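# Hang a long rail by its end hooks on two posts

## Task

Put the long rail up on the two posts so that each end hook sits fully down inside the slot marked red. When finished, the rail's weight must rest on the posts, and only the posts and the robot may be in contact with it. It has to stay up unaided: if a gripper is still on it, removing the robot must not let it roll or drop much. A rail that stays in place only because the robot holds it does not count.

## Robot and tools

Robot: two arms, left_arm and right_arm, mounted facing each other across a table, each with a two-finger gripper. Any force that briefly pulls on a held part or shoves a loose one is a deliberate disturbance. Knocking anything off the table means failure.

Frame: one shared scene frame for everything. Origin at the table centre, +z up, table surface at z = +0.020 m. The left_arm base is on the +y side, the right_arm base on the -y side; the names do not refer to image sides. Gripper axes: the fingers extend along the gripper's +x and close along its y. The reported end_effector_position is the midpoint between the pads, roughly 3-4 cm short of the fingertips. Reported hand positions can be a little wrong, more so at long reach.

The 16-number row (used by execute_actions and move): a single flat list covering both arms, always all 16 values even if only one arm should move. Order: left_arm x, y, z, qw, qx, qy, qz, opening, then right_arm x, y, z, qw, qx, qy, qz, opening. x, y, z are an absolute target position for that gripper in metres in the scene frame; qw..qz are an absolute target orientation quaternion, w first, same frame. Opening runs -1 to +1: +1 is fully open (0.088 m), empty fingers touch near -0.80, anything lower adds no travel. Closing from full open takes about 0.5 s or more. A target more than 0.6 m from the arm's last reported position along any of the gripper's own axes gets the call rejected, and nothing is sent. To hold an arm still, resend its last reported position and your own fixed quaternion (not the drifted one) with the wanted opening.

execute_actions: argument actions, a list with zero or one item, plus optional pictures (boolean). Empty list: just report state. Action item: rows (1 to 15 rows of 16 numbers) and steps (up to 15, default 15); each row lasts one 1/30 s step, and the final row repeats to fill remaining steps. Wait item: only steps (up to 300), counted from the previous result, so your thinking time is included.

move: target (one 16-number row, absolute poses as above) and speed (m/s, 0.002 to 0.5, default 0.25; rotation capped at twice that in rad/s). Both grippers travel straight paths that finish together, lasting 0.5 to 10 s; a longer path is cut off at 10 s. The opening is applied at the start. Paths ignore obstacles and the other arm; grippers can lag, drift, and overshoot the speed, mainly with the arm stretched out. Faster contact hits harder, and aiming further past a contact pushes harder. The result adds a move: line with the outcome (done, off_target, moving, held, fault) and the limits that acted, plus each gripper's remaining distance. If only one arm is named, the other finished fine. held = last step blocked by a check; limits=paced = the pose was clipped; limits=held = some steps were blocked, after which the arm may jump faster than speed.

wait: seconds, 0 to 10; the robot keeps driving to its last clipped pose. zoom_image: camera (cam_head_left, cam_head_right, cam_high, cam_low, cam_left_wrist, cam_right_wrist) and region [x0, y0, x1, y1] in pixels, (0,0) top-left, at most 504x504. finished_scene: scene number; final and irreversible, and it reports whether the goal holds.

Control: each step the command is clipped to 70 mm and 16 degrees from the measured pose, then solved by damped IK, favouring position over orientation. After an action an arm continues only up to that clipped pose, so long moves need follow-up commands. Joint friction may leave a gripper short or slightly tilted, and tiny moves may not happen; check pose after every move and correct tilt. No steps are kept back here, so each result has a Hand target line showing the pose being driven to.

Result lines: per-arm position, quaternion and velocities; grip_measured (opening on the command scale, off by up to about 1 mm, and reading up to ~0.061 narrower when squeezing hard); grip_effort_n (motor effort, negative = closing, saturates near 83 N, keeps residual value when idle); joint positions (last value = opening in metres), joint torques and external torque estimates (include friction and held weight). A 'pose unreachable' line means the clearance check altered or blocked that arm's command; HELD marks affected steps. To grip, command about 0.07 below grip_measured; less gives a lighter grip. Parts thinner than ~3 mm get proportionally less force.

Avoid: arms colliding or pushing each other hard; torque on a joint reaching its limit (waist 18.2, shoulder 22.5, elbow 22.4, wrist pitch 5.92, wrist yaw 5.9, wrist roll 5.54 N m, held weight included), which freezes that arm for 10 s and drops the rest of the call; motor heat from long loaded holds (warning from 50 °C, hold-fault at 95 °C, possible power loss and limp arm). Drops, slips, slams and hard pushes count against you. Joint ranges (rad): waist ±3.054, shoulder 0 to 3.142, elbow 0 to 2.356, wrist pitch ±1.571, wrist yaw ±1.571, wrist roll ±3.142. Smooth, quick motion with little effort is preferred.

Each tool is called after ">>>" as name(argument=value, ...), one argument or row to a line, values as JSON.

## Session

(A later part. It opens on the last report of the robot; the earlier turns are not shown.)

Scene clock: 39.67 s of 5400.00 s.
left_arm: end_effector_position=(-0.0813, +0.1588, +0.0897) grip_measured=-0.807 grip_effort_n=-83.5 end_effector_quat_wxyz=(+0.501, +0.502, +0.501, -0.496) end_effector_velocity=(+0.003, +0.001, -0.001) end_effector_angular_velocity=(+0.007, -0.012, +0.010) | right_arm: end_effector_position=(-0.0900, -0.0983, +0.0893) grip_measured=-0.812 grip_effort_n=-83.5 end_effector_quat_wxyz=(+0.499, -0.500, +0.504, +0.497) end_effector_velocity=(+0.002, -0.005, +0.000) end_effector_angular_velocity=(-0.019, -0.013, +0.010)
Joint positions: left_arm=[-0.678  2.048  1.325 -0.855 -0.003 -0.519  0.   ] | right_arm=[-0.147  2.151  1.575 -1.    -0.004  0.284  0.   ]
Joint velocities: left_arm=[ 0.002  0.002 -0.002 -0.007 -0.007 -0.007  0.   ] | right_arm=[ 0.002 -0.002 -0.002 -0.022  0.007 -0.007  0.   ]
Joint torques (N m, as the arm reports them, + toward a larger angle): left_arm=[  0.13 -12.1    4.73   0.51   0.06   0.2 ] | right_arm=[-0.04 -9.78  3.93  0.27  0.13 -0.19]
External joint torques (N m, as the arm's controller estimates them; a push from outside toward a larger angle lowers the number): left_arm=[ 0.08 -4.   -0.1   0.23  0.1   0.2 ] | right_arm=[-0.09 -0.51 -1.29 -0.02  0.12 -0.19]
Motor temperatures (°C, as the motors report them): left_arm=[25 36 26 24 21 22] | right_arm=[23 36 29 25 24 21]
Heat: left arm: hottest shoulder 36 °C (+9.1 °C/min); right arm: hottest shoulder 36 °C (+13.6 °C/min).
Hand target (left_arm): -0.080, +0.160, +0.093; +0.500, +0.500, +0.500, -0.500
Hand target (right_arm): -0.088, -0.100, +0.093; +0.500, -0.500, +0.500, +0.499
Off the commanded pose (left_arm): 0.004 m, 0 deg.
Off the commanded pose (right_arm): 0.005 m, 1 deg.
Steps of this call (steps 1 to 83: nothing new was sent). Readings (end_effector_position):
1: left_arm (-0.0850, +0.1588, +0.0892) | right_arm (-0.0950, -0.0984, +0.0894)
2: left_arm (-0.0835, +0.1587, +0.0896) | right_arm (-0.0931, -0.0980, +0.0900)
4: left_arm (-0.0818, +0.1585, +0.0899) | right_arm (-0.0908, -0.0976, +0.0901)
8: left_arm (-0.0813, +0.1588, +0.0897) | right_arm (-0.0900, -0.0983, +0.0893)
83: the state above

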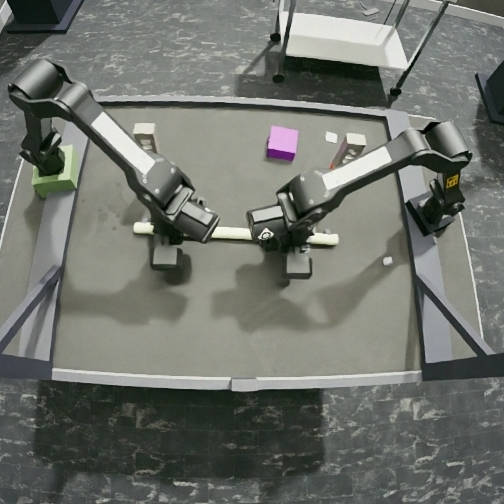

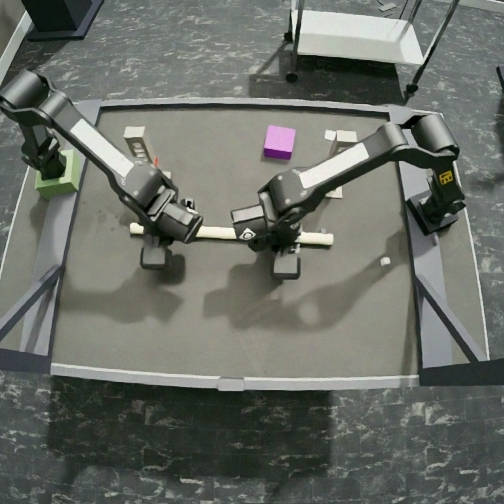

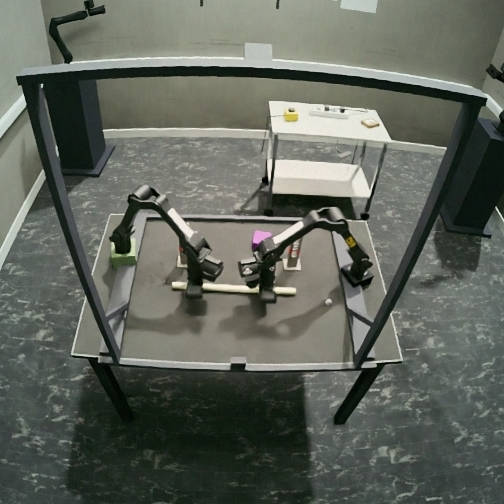

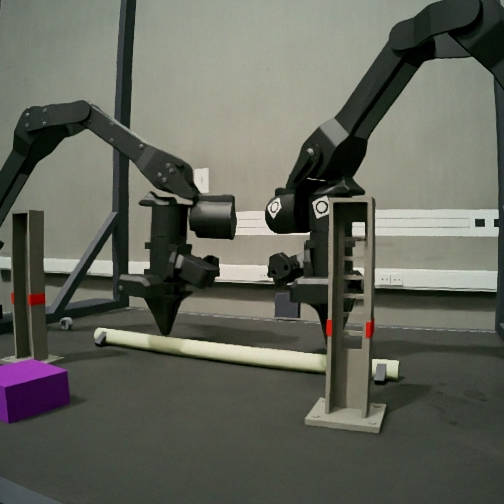

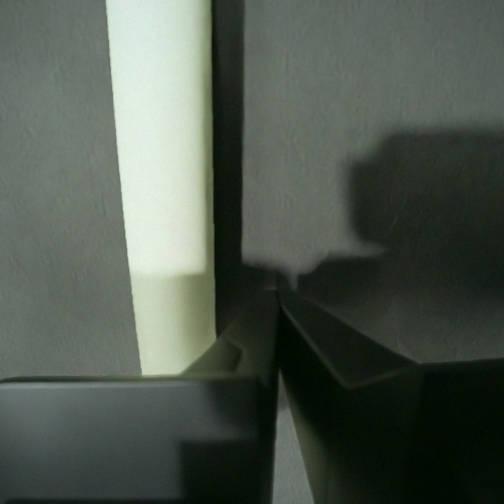

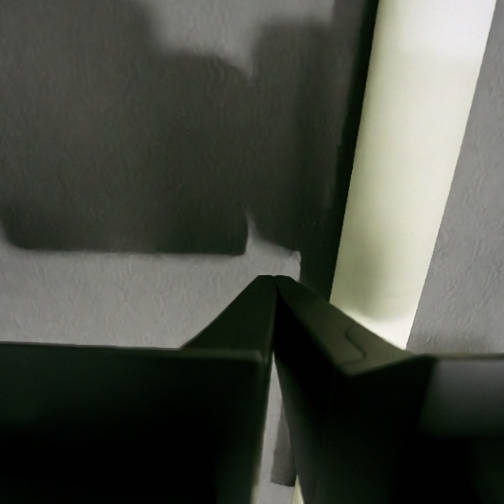

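>>> move(
  target=[-0.075,0.16,0.125,0.4545,0.4545,0.5417,-0.5417,-0.85, -0.083,-0.10,0.125,0.4545,-0.4545,0.5417,0.5417,-0.85],
  speed=0.1,
)

>>> move(
  target=[-0.036,0.16,0.112,0.4545,0.4545,0.5417,-0.5417,0.4, -0.044,-0.10,0.110,0.4545,-0.4545,0.5417,0.5417,0.4],
  speed=0.1,
)

Scene clock: 45.30 s of 5400.00 s.
left_arm: end_effector_position=(-0.0760, +0.1585, +0.1219) grip_measured=-0.807 grip_effort_n=-83.5 end_effector_quat_wxyz=(+0.456, +0.457, +0.542, -0.538) end_effector_velocity=(+0.001, +0.006, -0.004) end_effector_angular_velocity=(+0.022, -0.003, -0.010) | right_arm: end_effector_position=(-0.0827, -0.1011, +0.1177) grip_measured=-0.812 grip_effort_n=-83.5 end_effector_quat_wxyz=(+0.455, -0.460, +0.545, +0.534) end_effector_velocity=(-0.002, -0.003, +0.001) end_effector_angular_velocity=(-0.008, +0.020, +0.020)
Joint positions: left_arm=[-0.6    1.933  1.287 -0.857  0.154 -0.445  0.   ] | right_arm=[-0.224  2.081  1.575 -1.046 -0.164  0.209  0.   ]
Joint velocities: left_arm=[-0.002  0.002 -0.012 -0.007  0.007  0.007  0.   ] | right_arm=[-0.002 -0.002 -0.002 -0.007 -0.022 -0.022  0.   ]
Joint torques (N m, as the arm reports them, + toward a larger angle): left_arm=[  0.26 -11.47   5.16   0.62   0.24   0.21] | right_arm=[-0.19 -9.65  5.49  0.28 -0.25 -0.18]
External joint torques (N m, as the arm's controller estimates them; a push from outside toward a larger angle lowers the number): left_arm=[ 0.27 -3.77  0.    0.19  0.17  0.2 ] | right_arm=[-0.21 -0.61  0.06 -0.07 -0.14 -0.17]
Motor temperatures (°C, as the motors report them): left_arm=[25 38 26 24 21 22] | right_arm=[23 37 29 25 24 21]
Heat: left arm: hottest shoulder 38 °C (+10.6 °C/min); right arm: hottest shoulder 37 °C (+13.2 °C/min).
Hand target (left_arm): -0.075, +0.160, +0.125; +0.454, +0.455, +0.542, -0.541
Hand target (right_arm): -0.083, -0.100, +0.125; +0.455, -0.455, +0.542, +0.541
Off the commanded pose (left_arm): 0.004 m, 0 deg.
Off the commanded pose (right_arm): 0.007 m, 1 deg.
After step 90, 1.40 s passed at rest.
move: done

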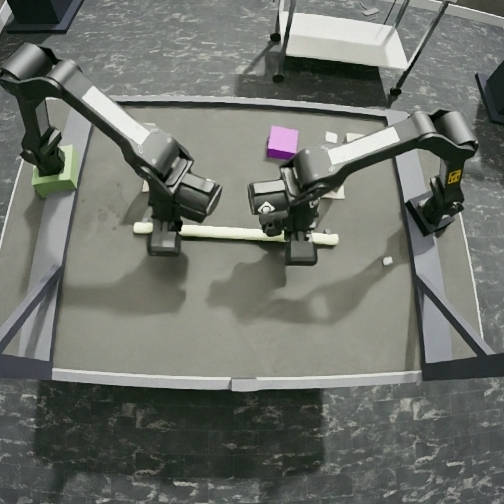

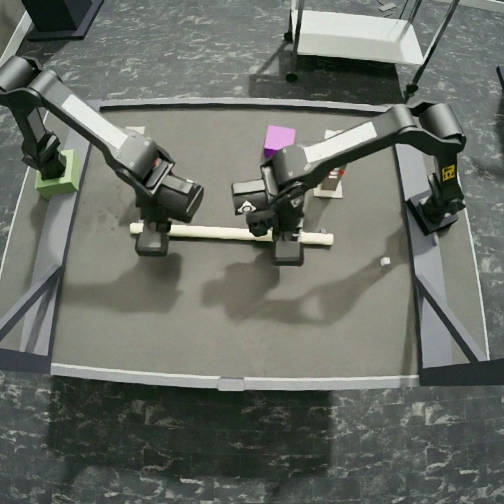

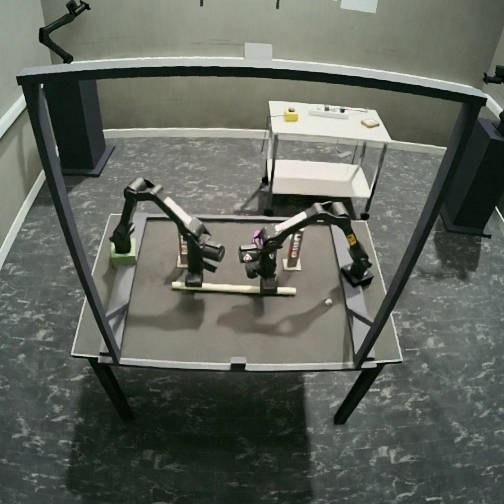

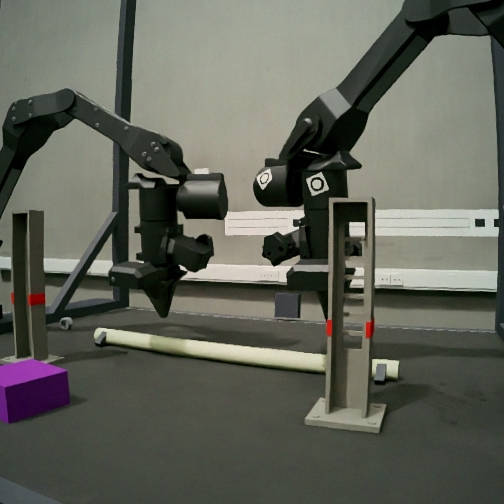

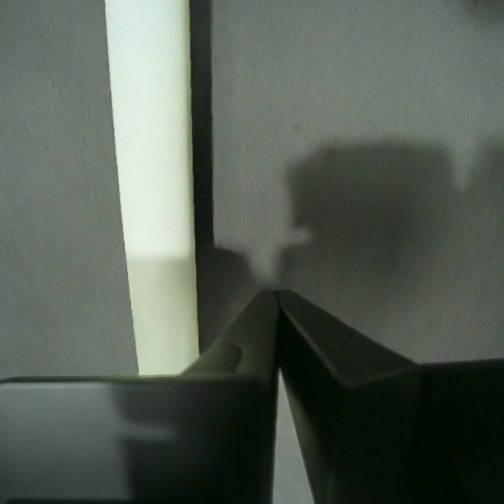

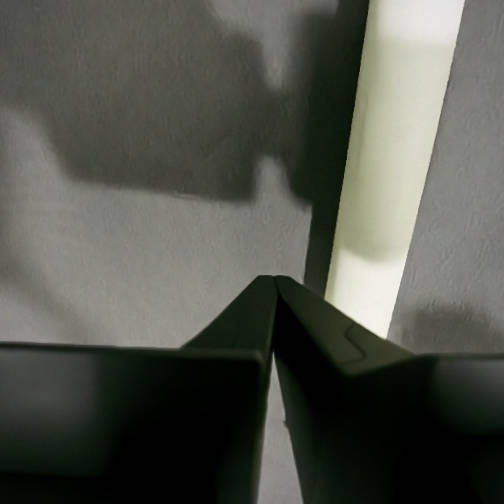

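Scene clock: 46.07 s of 5400.00 s.
left_arm: end_effector_position=(-0.0366, +0.1587, +0.1092) grip_measured=+0.397 grip_effort_n=17.4 end_effector_quat_wxyz=(+0.456, +0.457, +0.543, -0.537) end_effector_velocity=(+0.001, +0.000, +0.000) end_effector_angular_velocity=(-0.013, -0.018, +0.001) | right_arm: end_effector_position=(-0.0437, -0.0983, +0.1063) grip_measured=+0.397 grip_effort_n=17.9 end_effector_quat_wxyz=(+0.456, -0.457, +0.544, +0.536) end_effector_velocity=(+0.000, -0.003, +0.001) end_effector_angular_velocity=(-0.002, +0.007, +0.034)
Joint positions: left_arm=[-0.493  1.908  1.197 -0.811  0.161 -0.338  0.058] | right_arm=[-0.324  2.081  1.527 -1.008 -0.167  0.109  0.058]
Joint velocities: left_arm=[-0.007 -0.007 -0.007  0.007 -0.022 -0.007 -0.   ] | right_arm=[-0.002 -0.007 -0.007 -0.007 -0.007 -0.037 -0.   ]
Joint torques (N m, as the arm reports them, + toward a larger angle): left_arm=[  0.08 -11.05   4.86   0.84   0.24   0.24] | right_arm=[-0.03 -9.45  3.95  0.64 -0.24 -0.2 ]
External joint torques (N m, as the arm's controller estimates them; a push from outside toward a larger angle lowers the number): left_arm=[ 0.13 -3.7  -0.11  0.45  0.15  0.23] | right_arm=[-0.03 -0.55 -1.33  0.31 -0.12 -0.19]
Motor temperatures (°C, as the motors report them): left_arm=[25 38 26 24 21 22] | right_arm=[23 37 29 25 24 21]
Heat: left arm: hottest shoulder 38 °C (+10.4 °C/min); right arm: hottest shoulder 37 °C (+13.0 °C/min).
Hand target (left_arm): -0.036, +0.160, +0.112; +0.454, +0.454, +0.542, -0.542
Hand target (right_arm): -0.044, -0.100, +0.110; +0.455, -0.455, +0.542, +0.541
Off the commanded pose (left_arm): 0.003 m, 1 deg.
Off the commanded pose (right_arm): 0.004 m, 1 deg.
move: done

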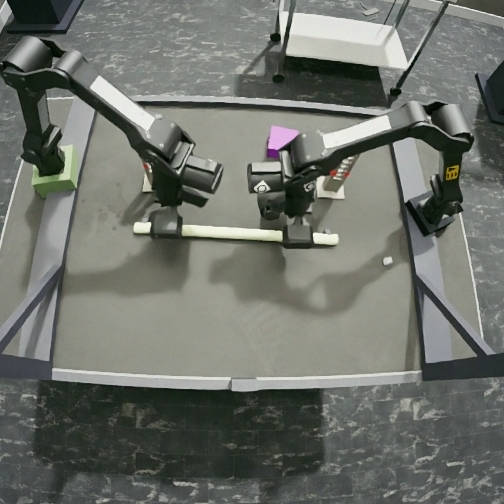

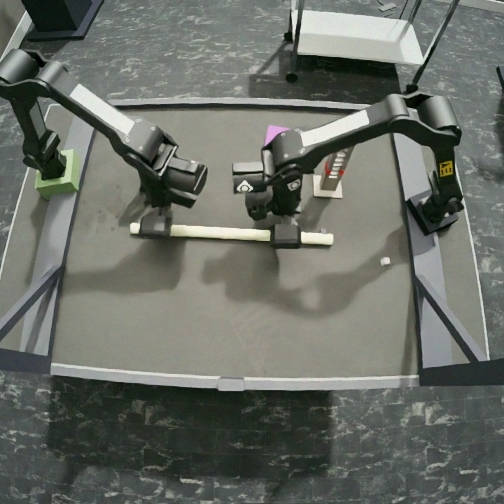

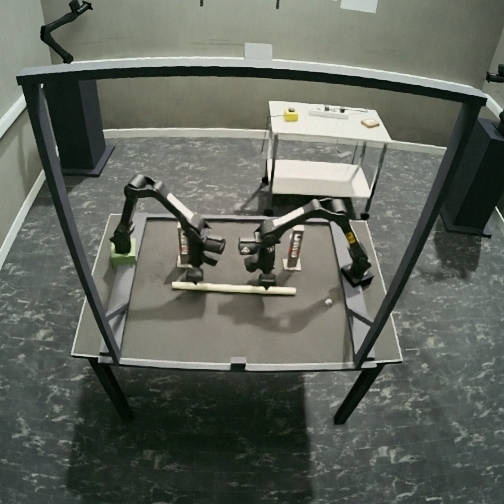

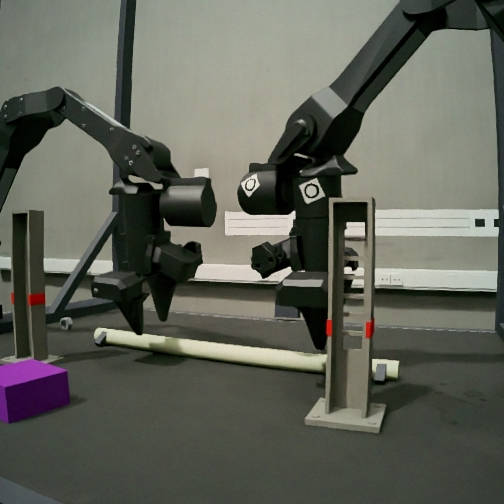

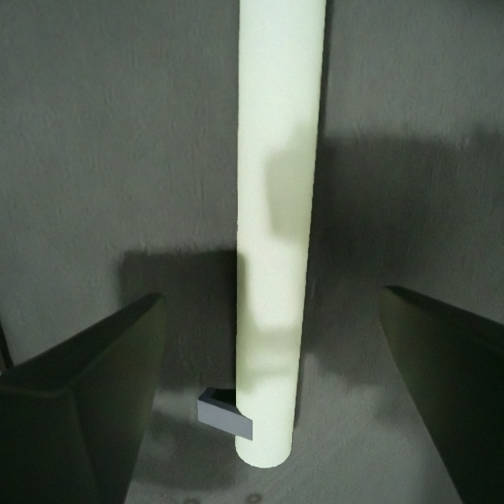

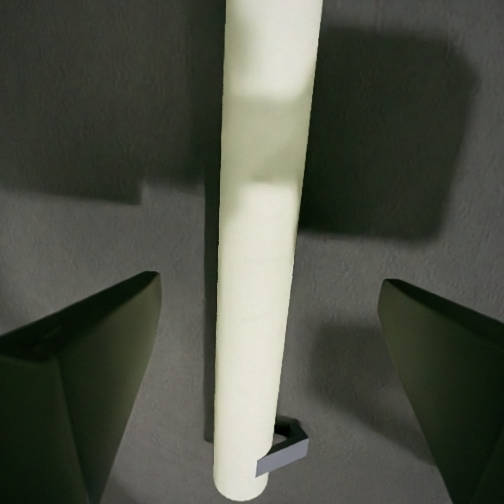

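>>> move(
  target=[-0.044,0.145,0.063,0.4545,0.4545,0.5417,-0.5417,0.1, -0.055,-0.10,0.061,0.4545,-0.4545,0.5417,0.5417,0.1],
  speed=0.06,
)

>>> move(
  target=[-0.044,0.145,0.062,0.4545,0.4545,0.5417,-0.5417,-0.42, -0.055,-0.10,0.060,0.4545,-0.4545,0.5417,0.5417,-0.42],
  speed=0.03,
)

Scene clock: 50.97 s of 5400.00 s.
left_arm: end_effector_position=(-0.0435, +0.1418, +0.0670) grip_measured=+0.103 grip_effort_n=-16.0 end_effector_quat_wxyz=(+0.457, +0.452, +0.538, -0.545) end_effector_velocity=(-0.001, +0.003, +0.000) end_effector_angular_velocity=(+0.005, +0.004, -0.025) | right_arm: end_effector_position=(-0.0536, -0.0936, +0.0717) grip_measured=+0.103 grip_effort_n=-12.3 end_effector_quat_wxyz=(+0.461, -0.448, +0.533, +0.550) end_effector_velocity=(+0.000, -0.003, -0.001) end_effector_angular_velocity=(-0.012, +0.006, +0.005)
Joint positions: left_arm=[-0.496  2.036  1.19  -0.655  0.161 -0.337  0.044] | right_arm=[-0.301  2.119  1.438 -0.838 -0.168  0.124  0.044]
Joint velocities: left_arm=[-0.002 -0.002 -0.002 -0.007  0.007  0.022 -0.   ] | right_arm=[-0.002  0.002 -0.002 -0.007 -0.007 -0.007 -0.   ]
Joint torques (N m, as the arm reports them, + toward a larger angle): left_arm=[-0.17 -8.82  4.81  0.87  0.22 -0.15] | right_arm=[ 0.43 -6.34  3.26  0.79 -0.23  0.18]
External joint torques (N m, as the arm's controller estimates them; a push from outside toward a larger angle lowers the number): left_arm=[-0.15 -0.92  0.17  0.45  0.13 -0.16] | right_arm=[ 0.44  2.59 -1.83  0.39 -0.11  0.19]
Motor temperatures (°C, as the motors report them): left_arm=[25 38 26 24 21 22] | right_arm=[23 38 29 25 24 21]
Heat: left arm: hottest shoulder 38 °C (+9.4 °C/min); right arm: hottest shoulder 38 °C (+12.9 °C/min).
Hand target (left_arm): -0.044, +0.145, +0.063; +0.454, +0.455, +0.542, -0.542
Hand target (right_arm): -0.055, -0.100, +0.061; +0.454, -0.454, +0.542, +0.542
Off the commanded pose (left_arm): 0.005 m, 1 deg.
Off the commanded pose (right_arm): 0.013 m, 2 deg.
After step 90, 0.73 s passed at rest.
move: off_target (right_arm)

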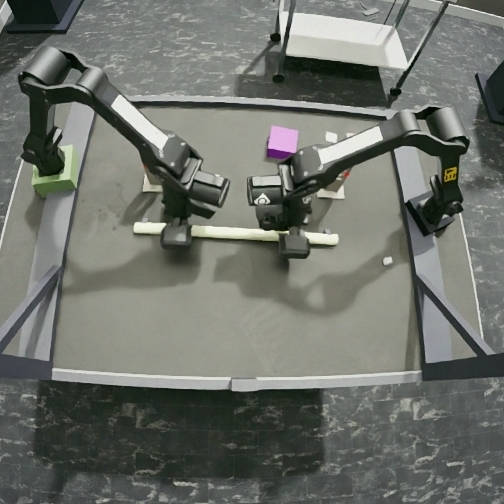

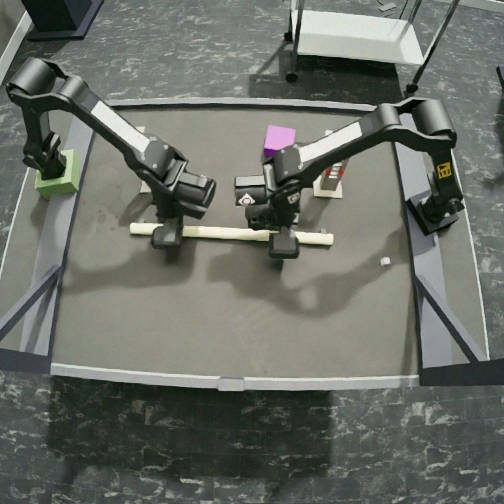

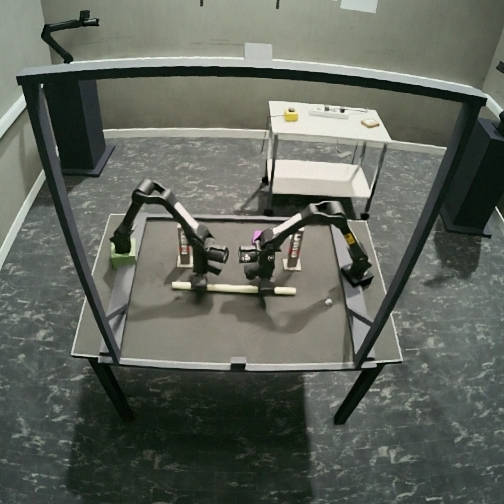

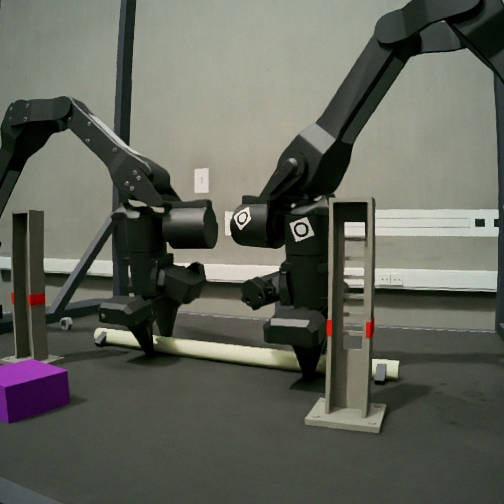

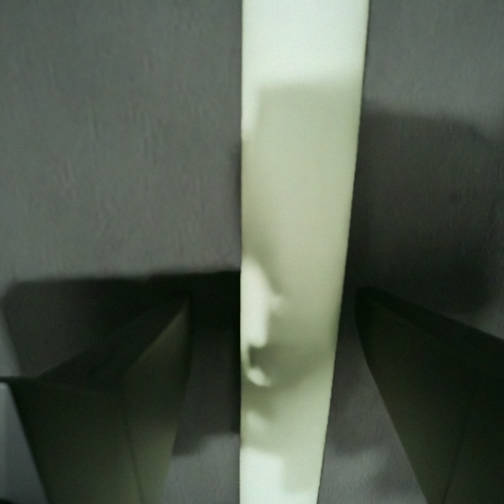

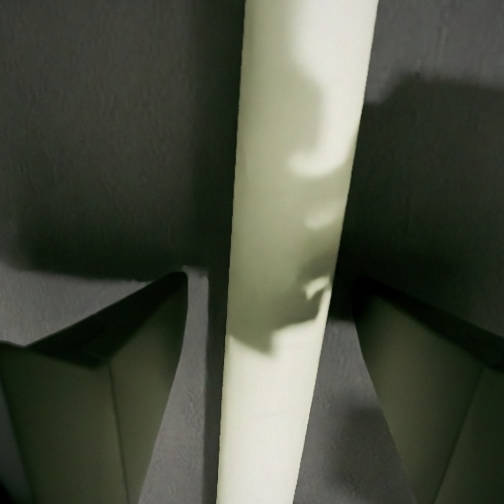

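Scene clock: 51.70 s of 5400.00 s.
left_arm: end_effector_position=(-0.0451, +0.1421, +0.0672) grip_measured=-0.345 grip_effort_n=-83.5 end_effector_quat_wxyz=(+0.455, +0.452, +0.538, -0.547) end_effector_velocity=(+0.001, +0.002, -0.000) end_effector_angular_velocity=(+0.006, -0.009, +0.005) | right_arm: end_effector_position=(-0.0528, -0.0938, +0.0708) grip_measured=-0.351 grip_effort_n=-83.5 end_effector_quat_wxyz=(+0.463, -0.447, +0.533, +0.549) end_effector_velocity=(+0.002, -0.002, +0.000) end_effector_angular_velocity=(-0.003, -0.009, +0.019)
Joint positions: left_arm=[-0.499  2.036  1.19  -0.653  0.165 -0.337  0.022] | right_arm=[-0.302  2.119  1.435 -0.834 -0.167  0.127  0.022]
Joint velocities: left_arm=[-0.002 -0.002 -0.002 -0.007 -0.007 -0.007 -0.   ] | right_arm=[-0.002 -0.002 -0.002 -0.007  0.007 -0.022  0.   ]
Joint torques (N m, as the arm reports them, + toward a larger angle): left_arm=[-0.03 -8.45  4.39  1.06  0.07 -0.13] | right_arm=[ 0.55 -6.17  3.32  0.8  -0.25  0.05]
External joint torques (N m, as the arm's controller estimates them; a push from outside toward a larger angle lowers the number): left_arm=[-0.04 -0.47 -0.36  0.61 -0.01 -0.14] | right_arm=[ 0.54  2.73 -1.76  0.41 -0.13  0.06]
Motor temperatures (°C, as the motors report them): left_arm=[25 38 26 24 21 22] | right_arm=[23 38 29 25 24 21]
Heat: left arm: hottest shoulder 38 °C (+9.3 °C/min); right arm: hottest shoulder 38 °C (+12.8 °C/min).
Hand target (left_arm): -0.044, +0.145, +0.062; +0.455, +0.455, +0.542, -0.542
Hand target (right_arm): -0.055, -0.100, +0.060; +0.455, -0.454, +0.542, +0.542
Off the commanded pose (left_arm): 0.006 m, 1 deg.
Off the commanded pose (right_arm): 0.013 m, 2 deg.
move: off_target (right_arm)

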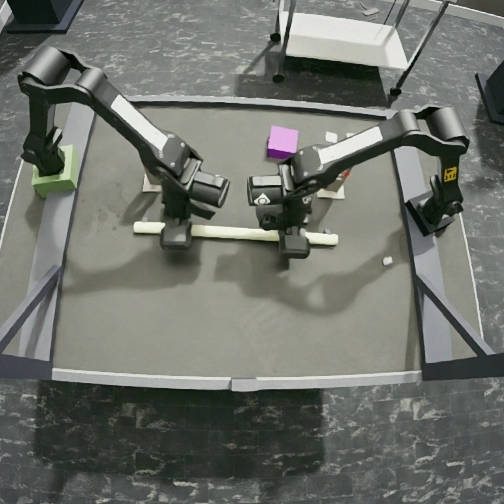

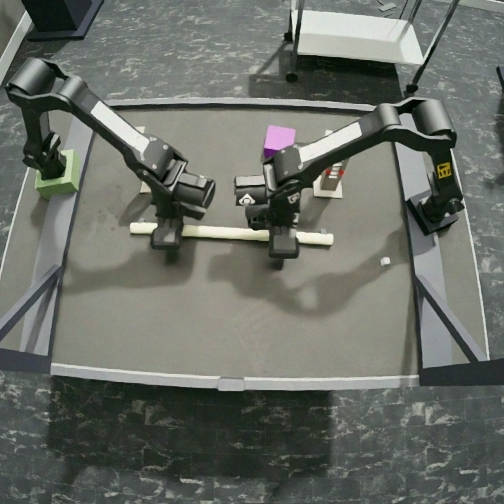

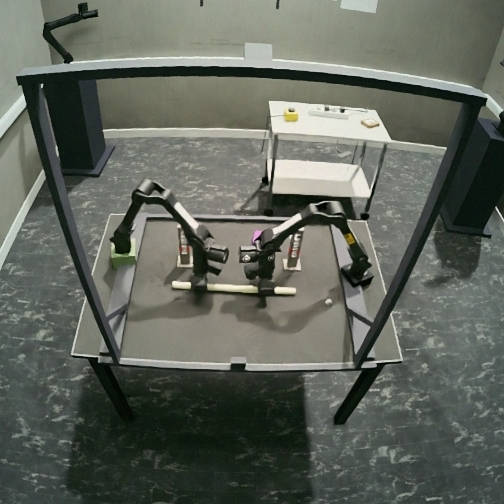

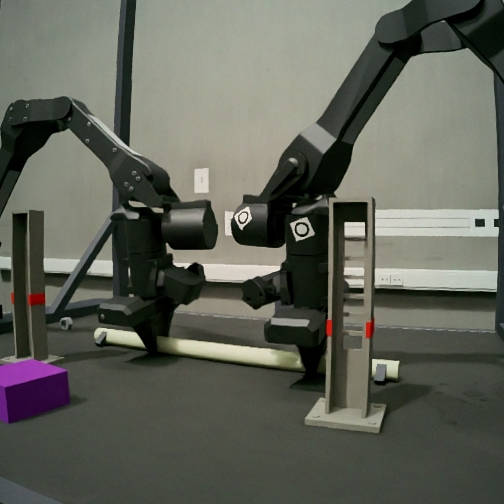

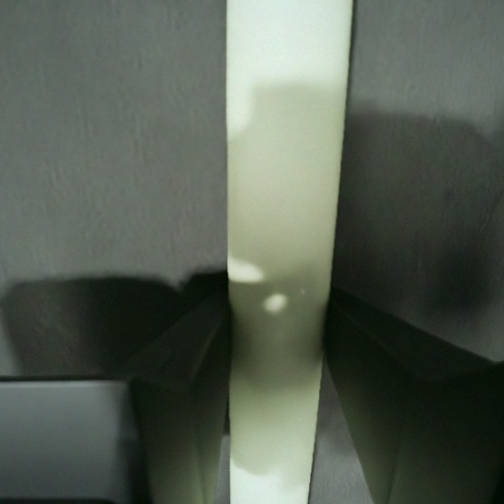

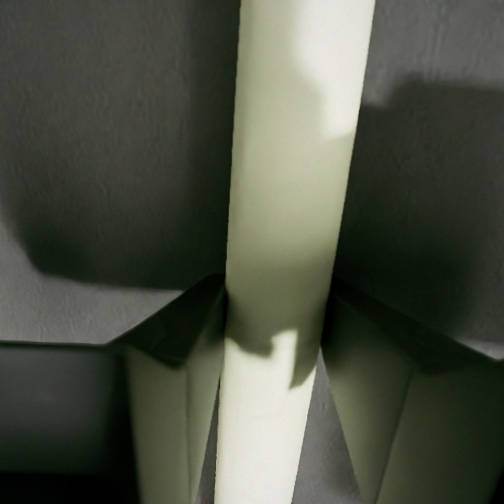

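>>> move(
  target=[-0.045,0.142,0.105,0.4545,0.4545,0.5417,-0.5417,-0.42, -0.053,-0.094,0.109,0.4545,-0.4545,0.5417,0.5417,-0.42],
  speed=0.08,
)

>>> move(
  target=[0.005,0.124,0.138,0.6061,0.6061,0.3642,-0.3642,-0.42, 0.003,-0.112,0.145,0.6061,-0.6061,0.3642,0.3642,-0.42],
  speed=0.08,
)

>>> zoom_image(
  camera="cam_low",
  region=[290, 270, 410, 370],
)

>>> zoom_image(
  camera="cam_low",
  region=[0, 260, 130, 340],
)

>>> zoom_image(
  camera="cam_high",
  region=[150, 210, 330, 290],
)

Scene clock: 58.10 s of 5400.00 s.
left_arm: end_effector_position=(-0.0445, +0.1426, +0.0976) grip_measured=-0.345 grip_effort_n=-83.5 end_effector_quat_wxyz=(+0.453, +0.459, +0.542, -0.539) end_effector_velocity=(-0.001, +0.003, +0.002) end_effector_angular_velocity=(+0.015, +0.003, +0.004) | right_arm: end_effector_position=(-0.0512, -0.0939, +0.1005) grip_measured=-0.351 grip_effort_n=-83.5 end_effector_quat_wxyz=(+0.457, -0.458, +0.543, +0.536) end_effector_velocity=(-0.000, -0.001, +0.006) end_effector_angular_velocity=(+0.000, +0.007, +0.019)
Joint positions: left_arm=[-0.499  1.989  1.261 -0.795  0.163 -0.337  0.022] | right_arm=[-0.305  2.105  1.54  -0.993 -0.165  0.127  0.022]
Joint velocities: left_arm=[-0.002 -0.002  0.007 -0.022  0.007 -0.007 -0.   ] | right_arm=[-0.002 -0.007  0.012 -0.022 -0.007 -0.022 -0.   ]
Joint torques (N m, as the arm reports them, + toward a larger angle): left_arm=[ -0.02 -12.1    6.62  -0.31   0.12  -0.16] | right_arm=[ 0.19 -9.62  6.01 -0.58 -0.32 -0.13]
External joint torques (N m, as the arm's controller estimates them; a push from outside toward a larger angle lowers the number): left_arm=[-0.07 -4.22  1.69 -0.71  0.04 -0.17] | right_arm=[ 0.2  -0.52  0.68 -0.95 -0.21 -0.12]
Motor temperatures (°C, as the motors report them): left_arm=[25 38 26 24 21 22] | right_arm=[23 37 29 25 24 21]
Heat: left arm: hottest shoulder 38 °C (+8.3 °C/min); right arm: hottest shoulder 37 °C (+10.3 °C/min).
Hand target (left_arm): -0.045, +0.142, +0.105; +0.454, +0.455, +0.542, -0.542
Hand target (right_arm): -0.053, -0.095, +0.109; +0.454, -0.455, +0.542, +0.542
Off the commanded pose (left_arm): 0.007 m, 1 deg.
Off the commanded pose (right_arm): 0.009 m, 1 deg.
After step 90, 2.57 s passed at rest.
move: off_target (right_arm)

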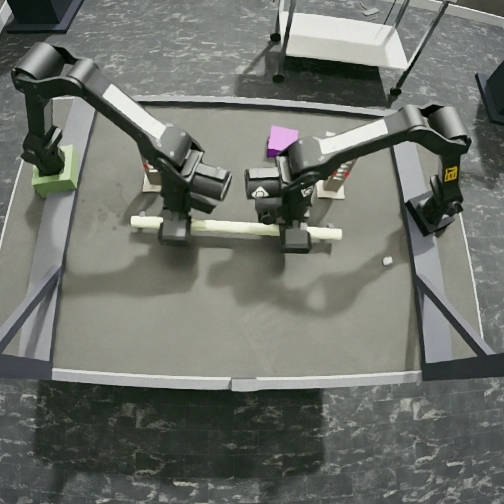

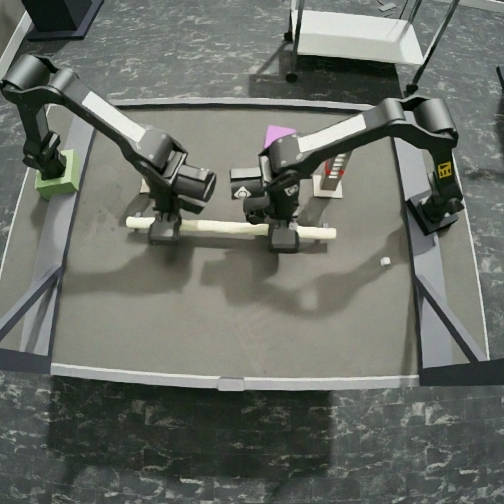

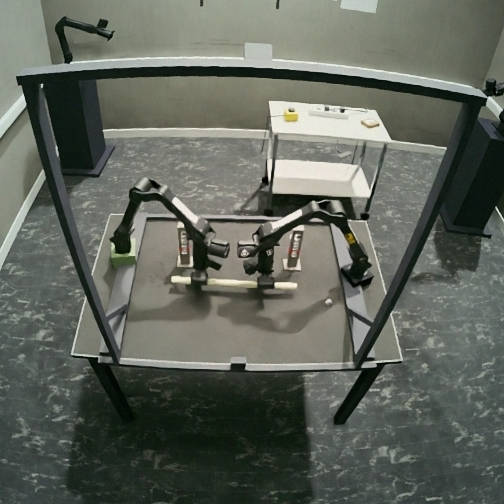

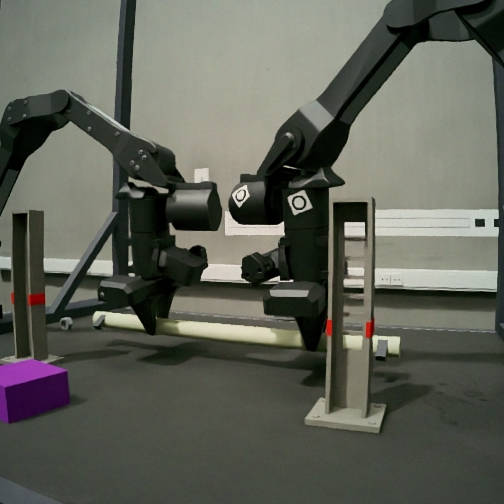

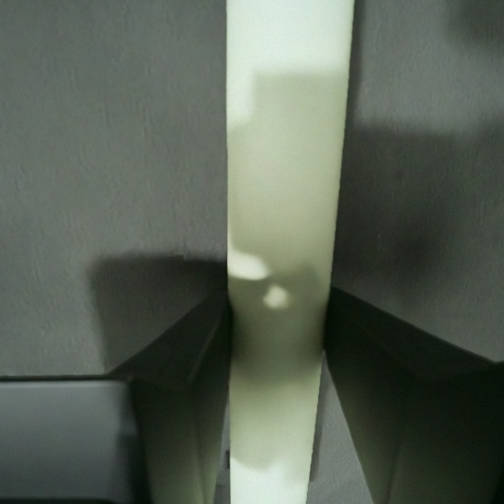

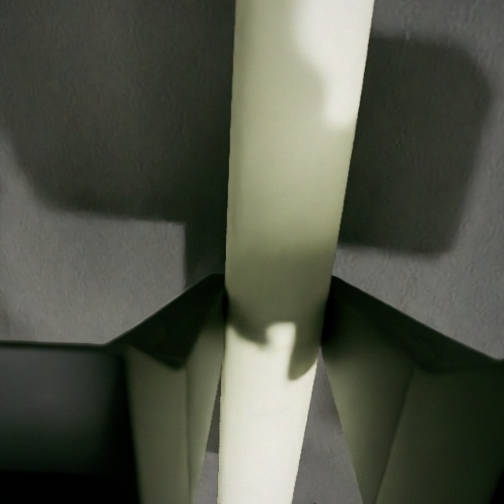

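Scene clock: 62.50 s of 5400.00 s.
left_arm: end_effector_position=(+0.0054, +0.1241, +0.1370) grip_measured=-0.345 grip_effort_n=-83.5 end_effector_quat_wxyz=(+0.607, +0.601, +0.367, -0.367) end_effector_velocity=(+0.002, -0.000, +0.001) end_effector_angular_velocity=(+0.001, -0.023, -0.014) | right_arm: end_effector_position=(+0.0051, -0.1135, +0.1351) grip_measured=-0.351 grip_effort_n=-83.5 end_effector_quat_wxyz=(+0.601, -0.610, +0.371, +0.359) end_effector_velocity=(+0.000, -0.001, +0.003) end_effector_angular_velocity=(-0.010, +0.008, +0.016)
Joint positions: left_arm=[-0.594  2.128  1.574 -1.227 -0.433 -0.484  0.022] | right_arm=[-0.199  2.084  1.585 -1.213  0.468  0.264  0.022]
Joint velocities: left_arm=[-0.002  0.002  0.002 -0.007 -0.022  0.007 -0.   ] | right_arm=[-0.002 -0.007  0.002 -0.007 -0.007 -0.022 -0.   ]
Joint torques (N m, as the arm reports them, + toward a larger angle): left_arm=[ -0.16 -10.15   7.27  -0.61  -0.55  -0.03] | right_arm=[ 0.68 -9.68  6.36 -0.53  0.38 -0.05]
External joint torques (N m, as the arm's controller estimates them; a push from outside toward a larger angle lowers the number): left_arm=[-0.23 -1.43  2.36 -0.58 -0.23  0.  ] | right_arm=[ 0.67 -0.86  1.19 -0.62  0.07 -0.08]
Motor temperatures (°C, as the motors report them): left_arm=[25 38 26 25 21 22] | right_arm=[23 38 29 25 24 21]
Heat: left arm: hottest shoulder 38 °C (+8.1 °C/min); right arm: hottest shoulder 38 °C (+11.1 °C/min).
Hand target (left_arm): +0.005, +0.123, +0.139; +0.608, +0.604, +0.363, -0.366
Hand target (right_arm): +0.003, -0.112, +0.145; +0.606, -0.606, +0.364, +0.365
Off the commanded pose (left_arm): 0.001 m, 1 deg.
Off the commanded pose (right_arm): 0.010 m, 1 deg.
move: off_target (right_arm)

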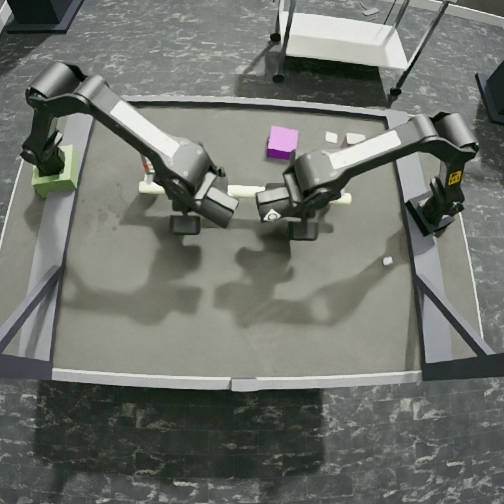

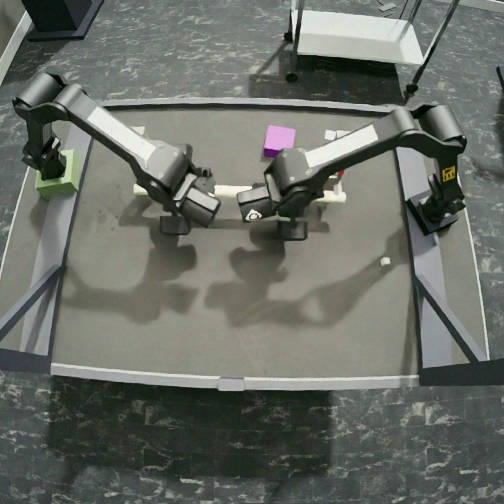

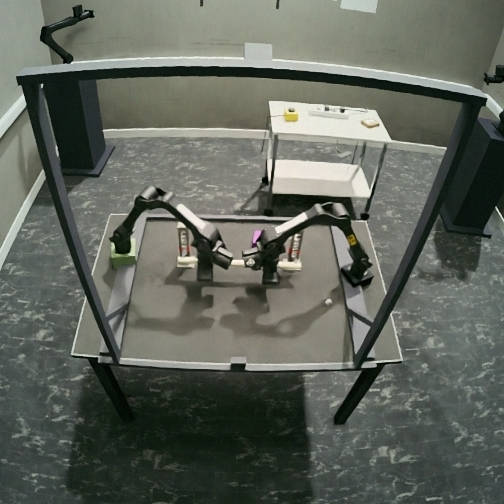

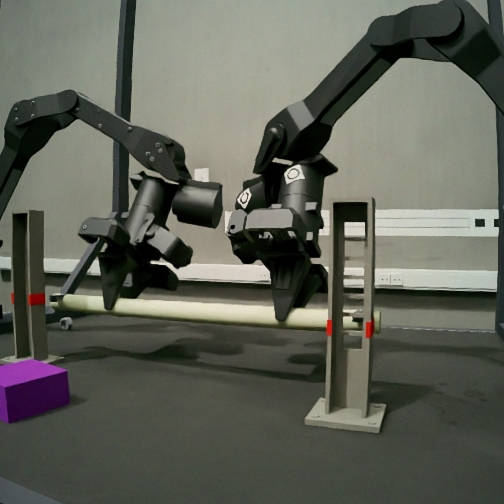

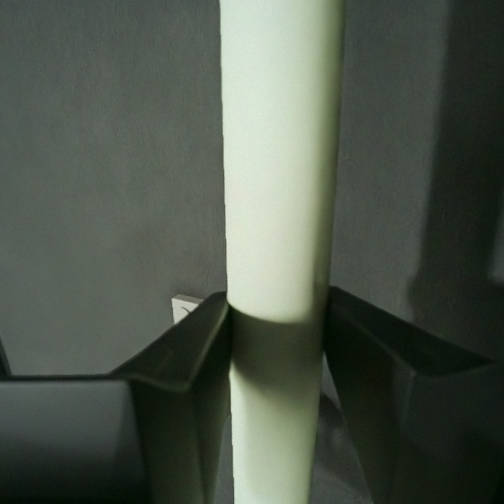

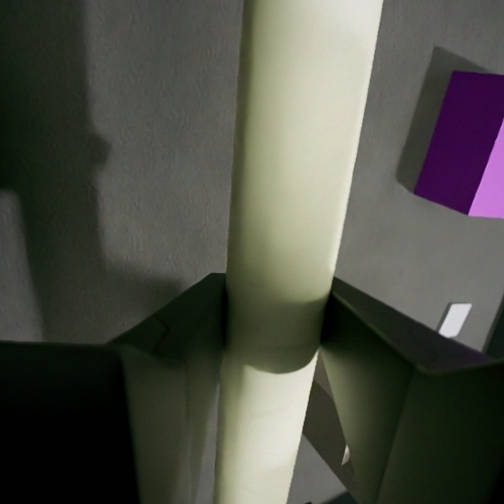

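Region (290, 270, 410, 370) of cam_low's 504x504 image, scaled by 4.200, with more detail than that image has.

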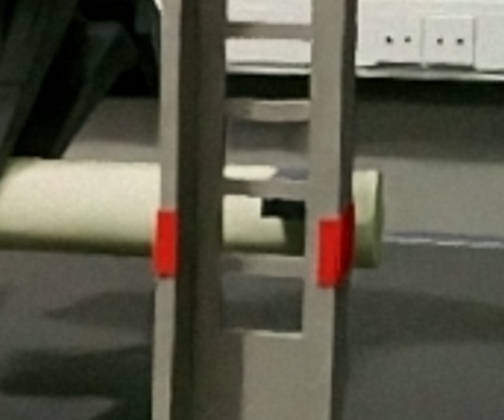

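Region (0, 260, 130, 340) of cam_low's 504x504 image, scaled by 3.877, with more detail than that image has; it fills the top 310 rows of this view, and the rest is white.

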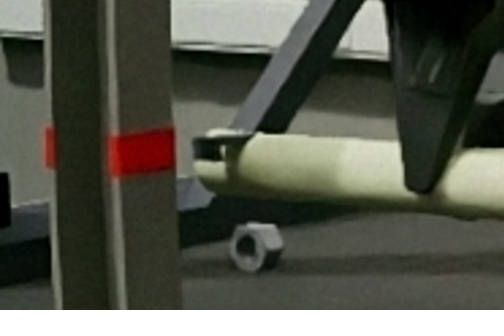

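Region (150, 210, 330, 290) of cam_high's 504x504 image, scaled by 2.800, with more detail than that image has.

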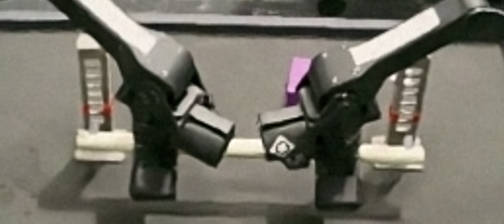

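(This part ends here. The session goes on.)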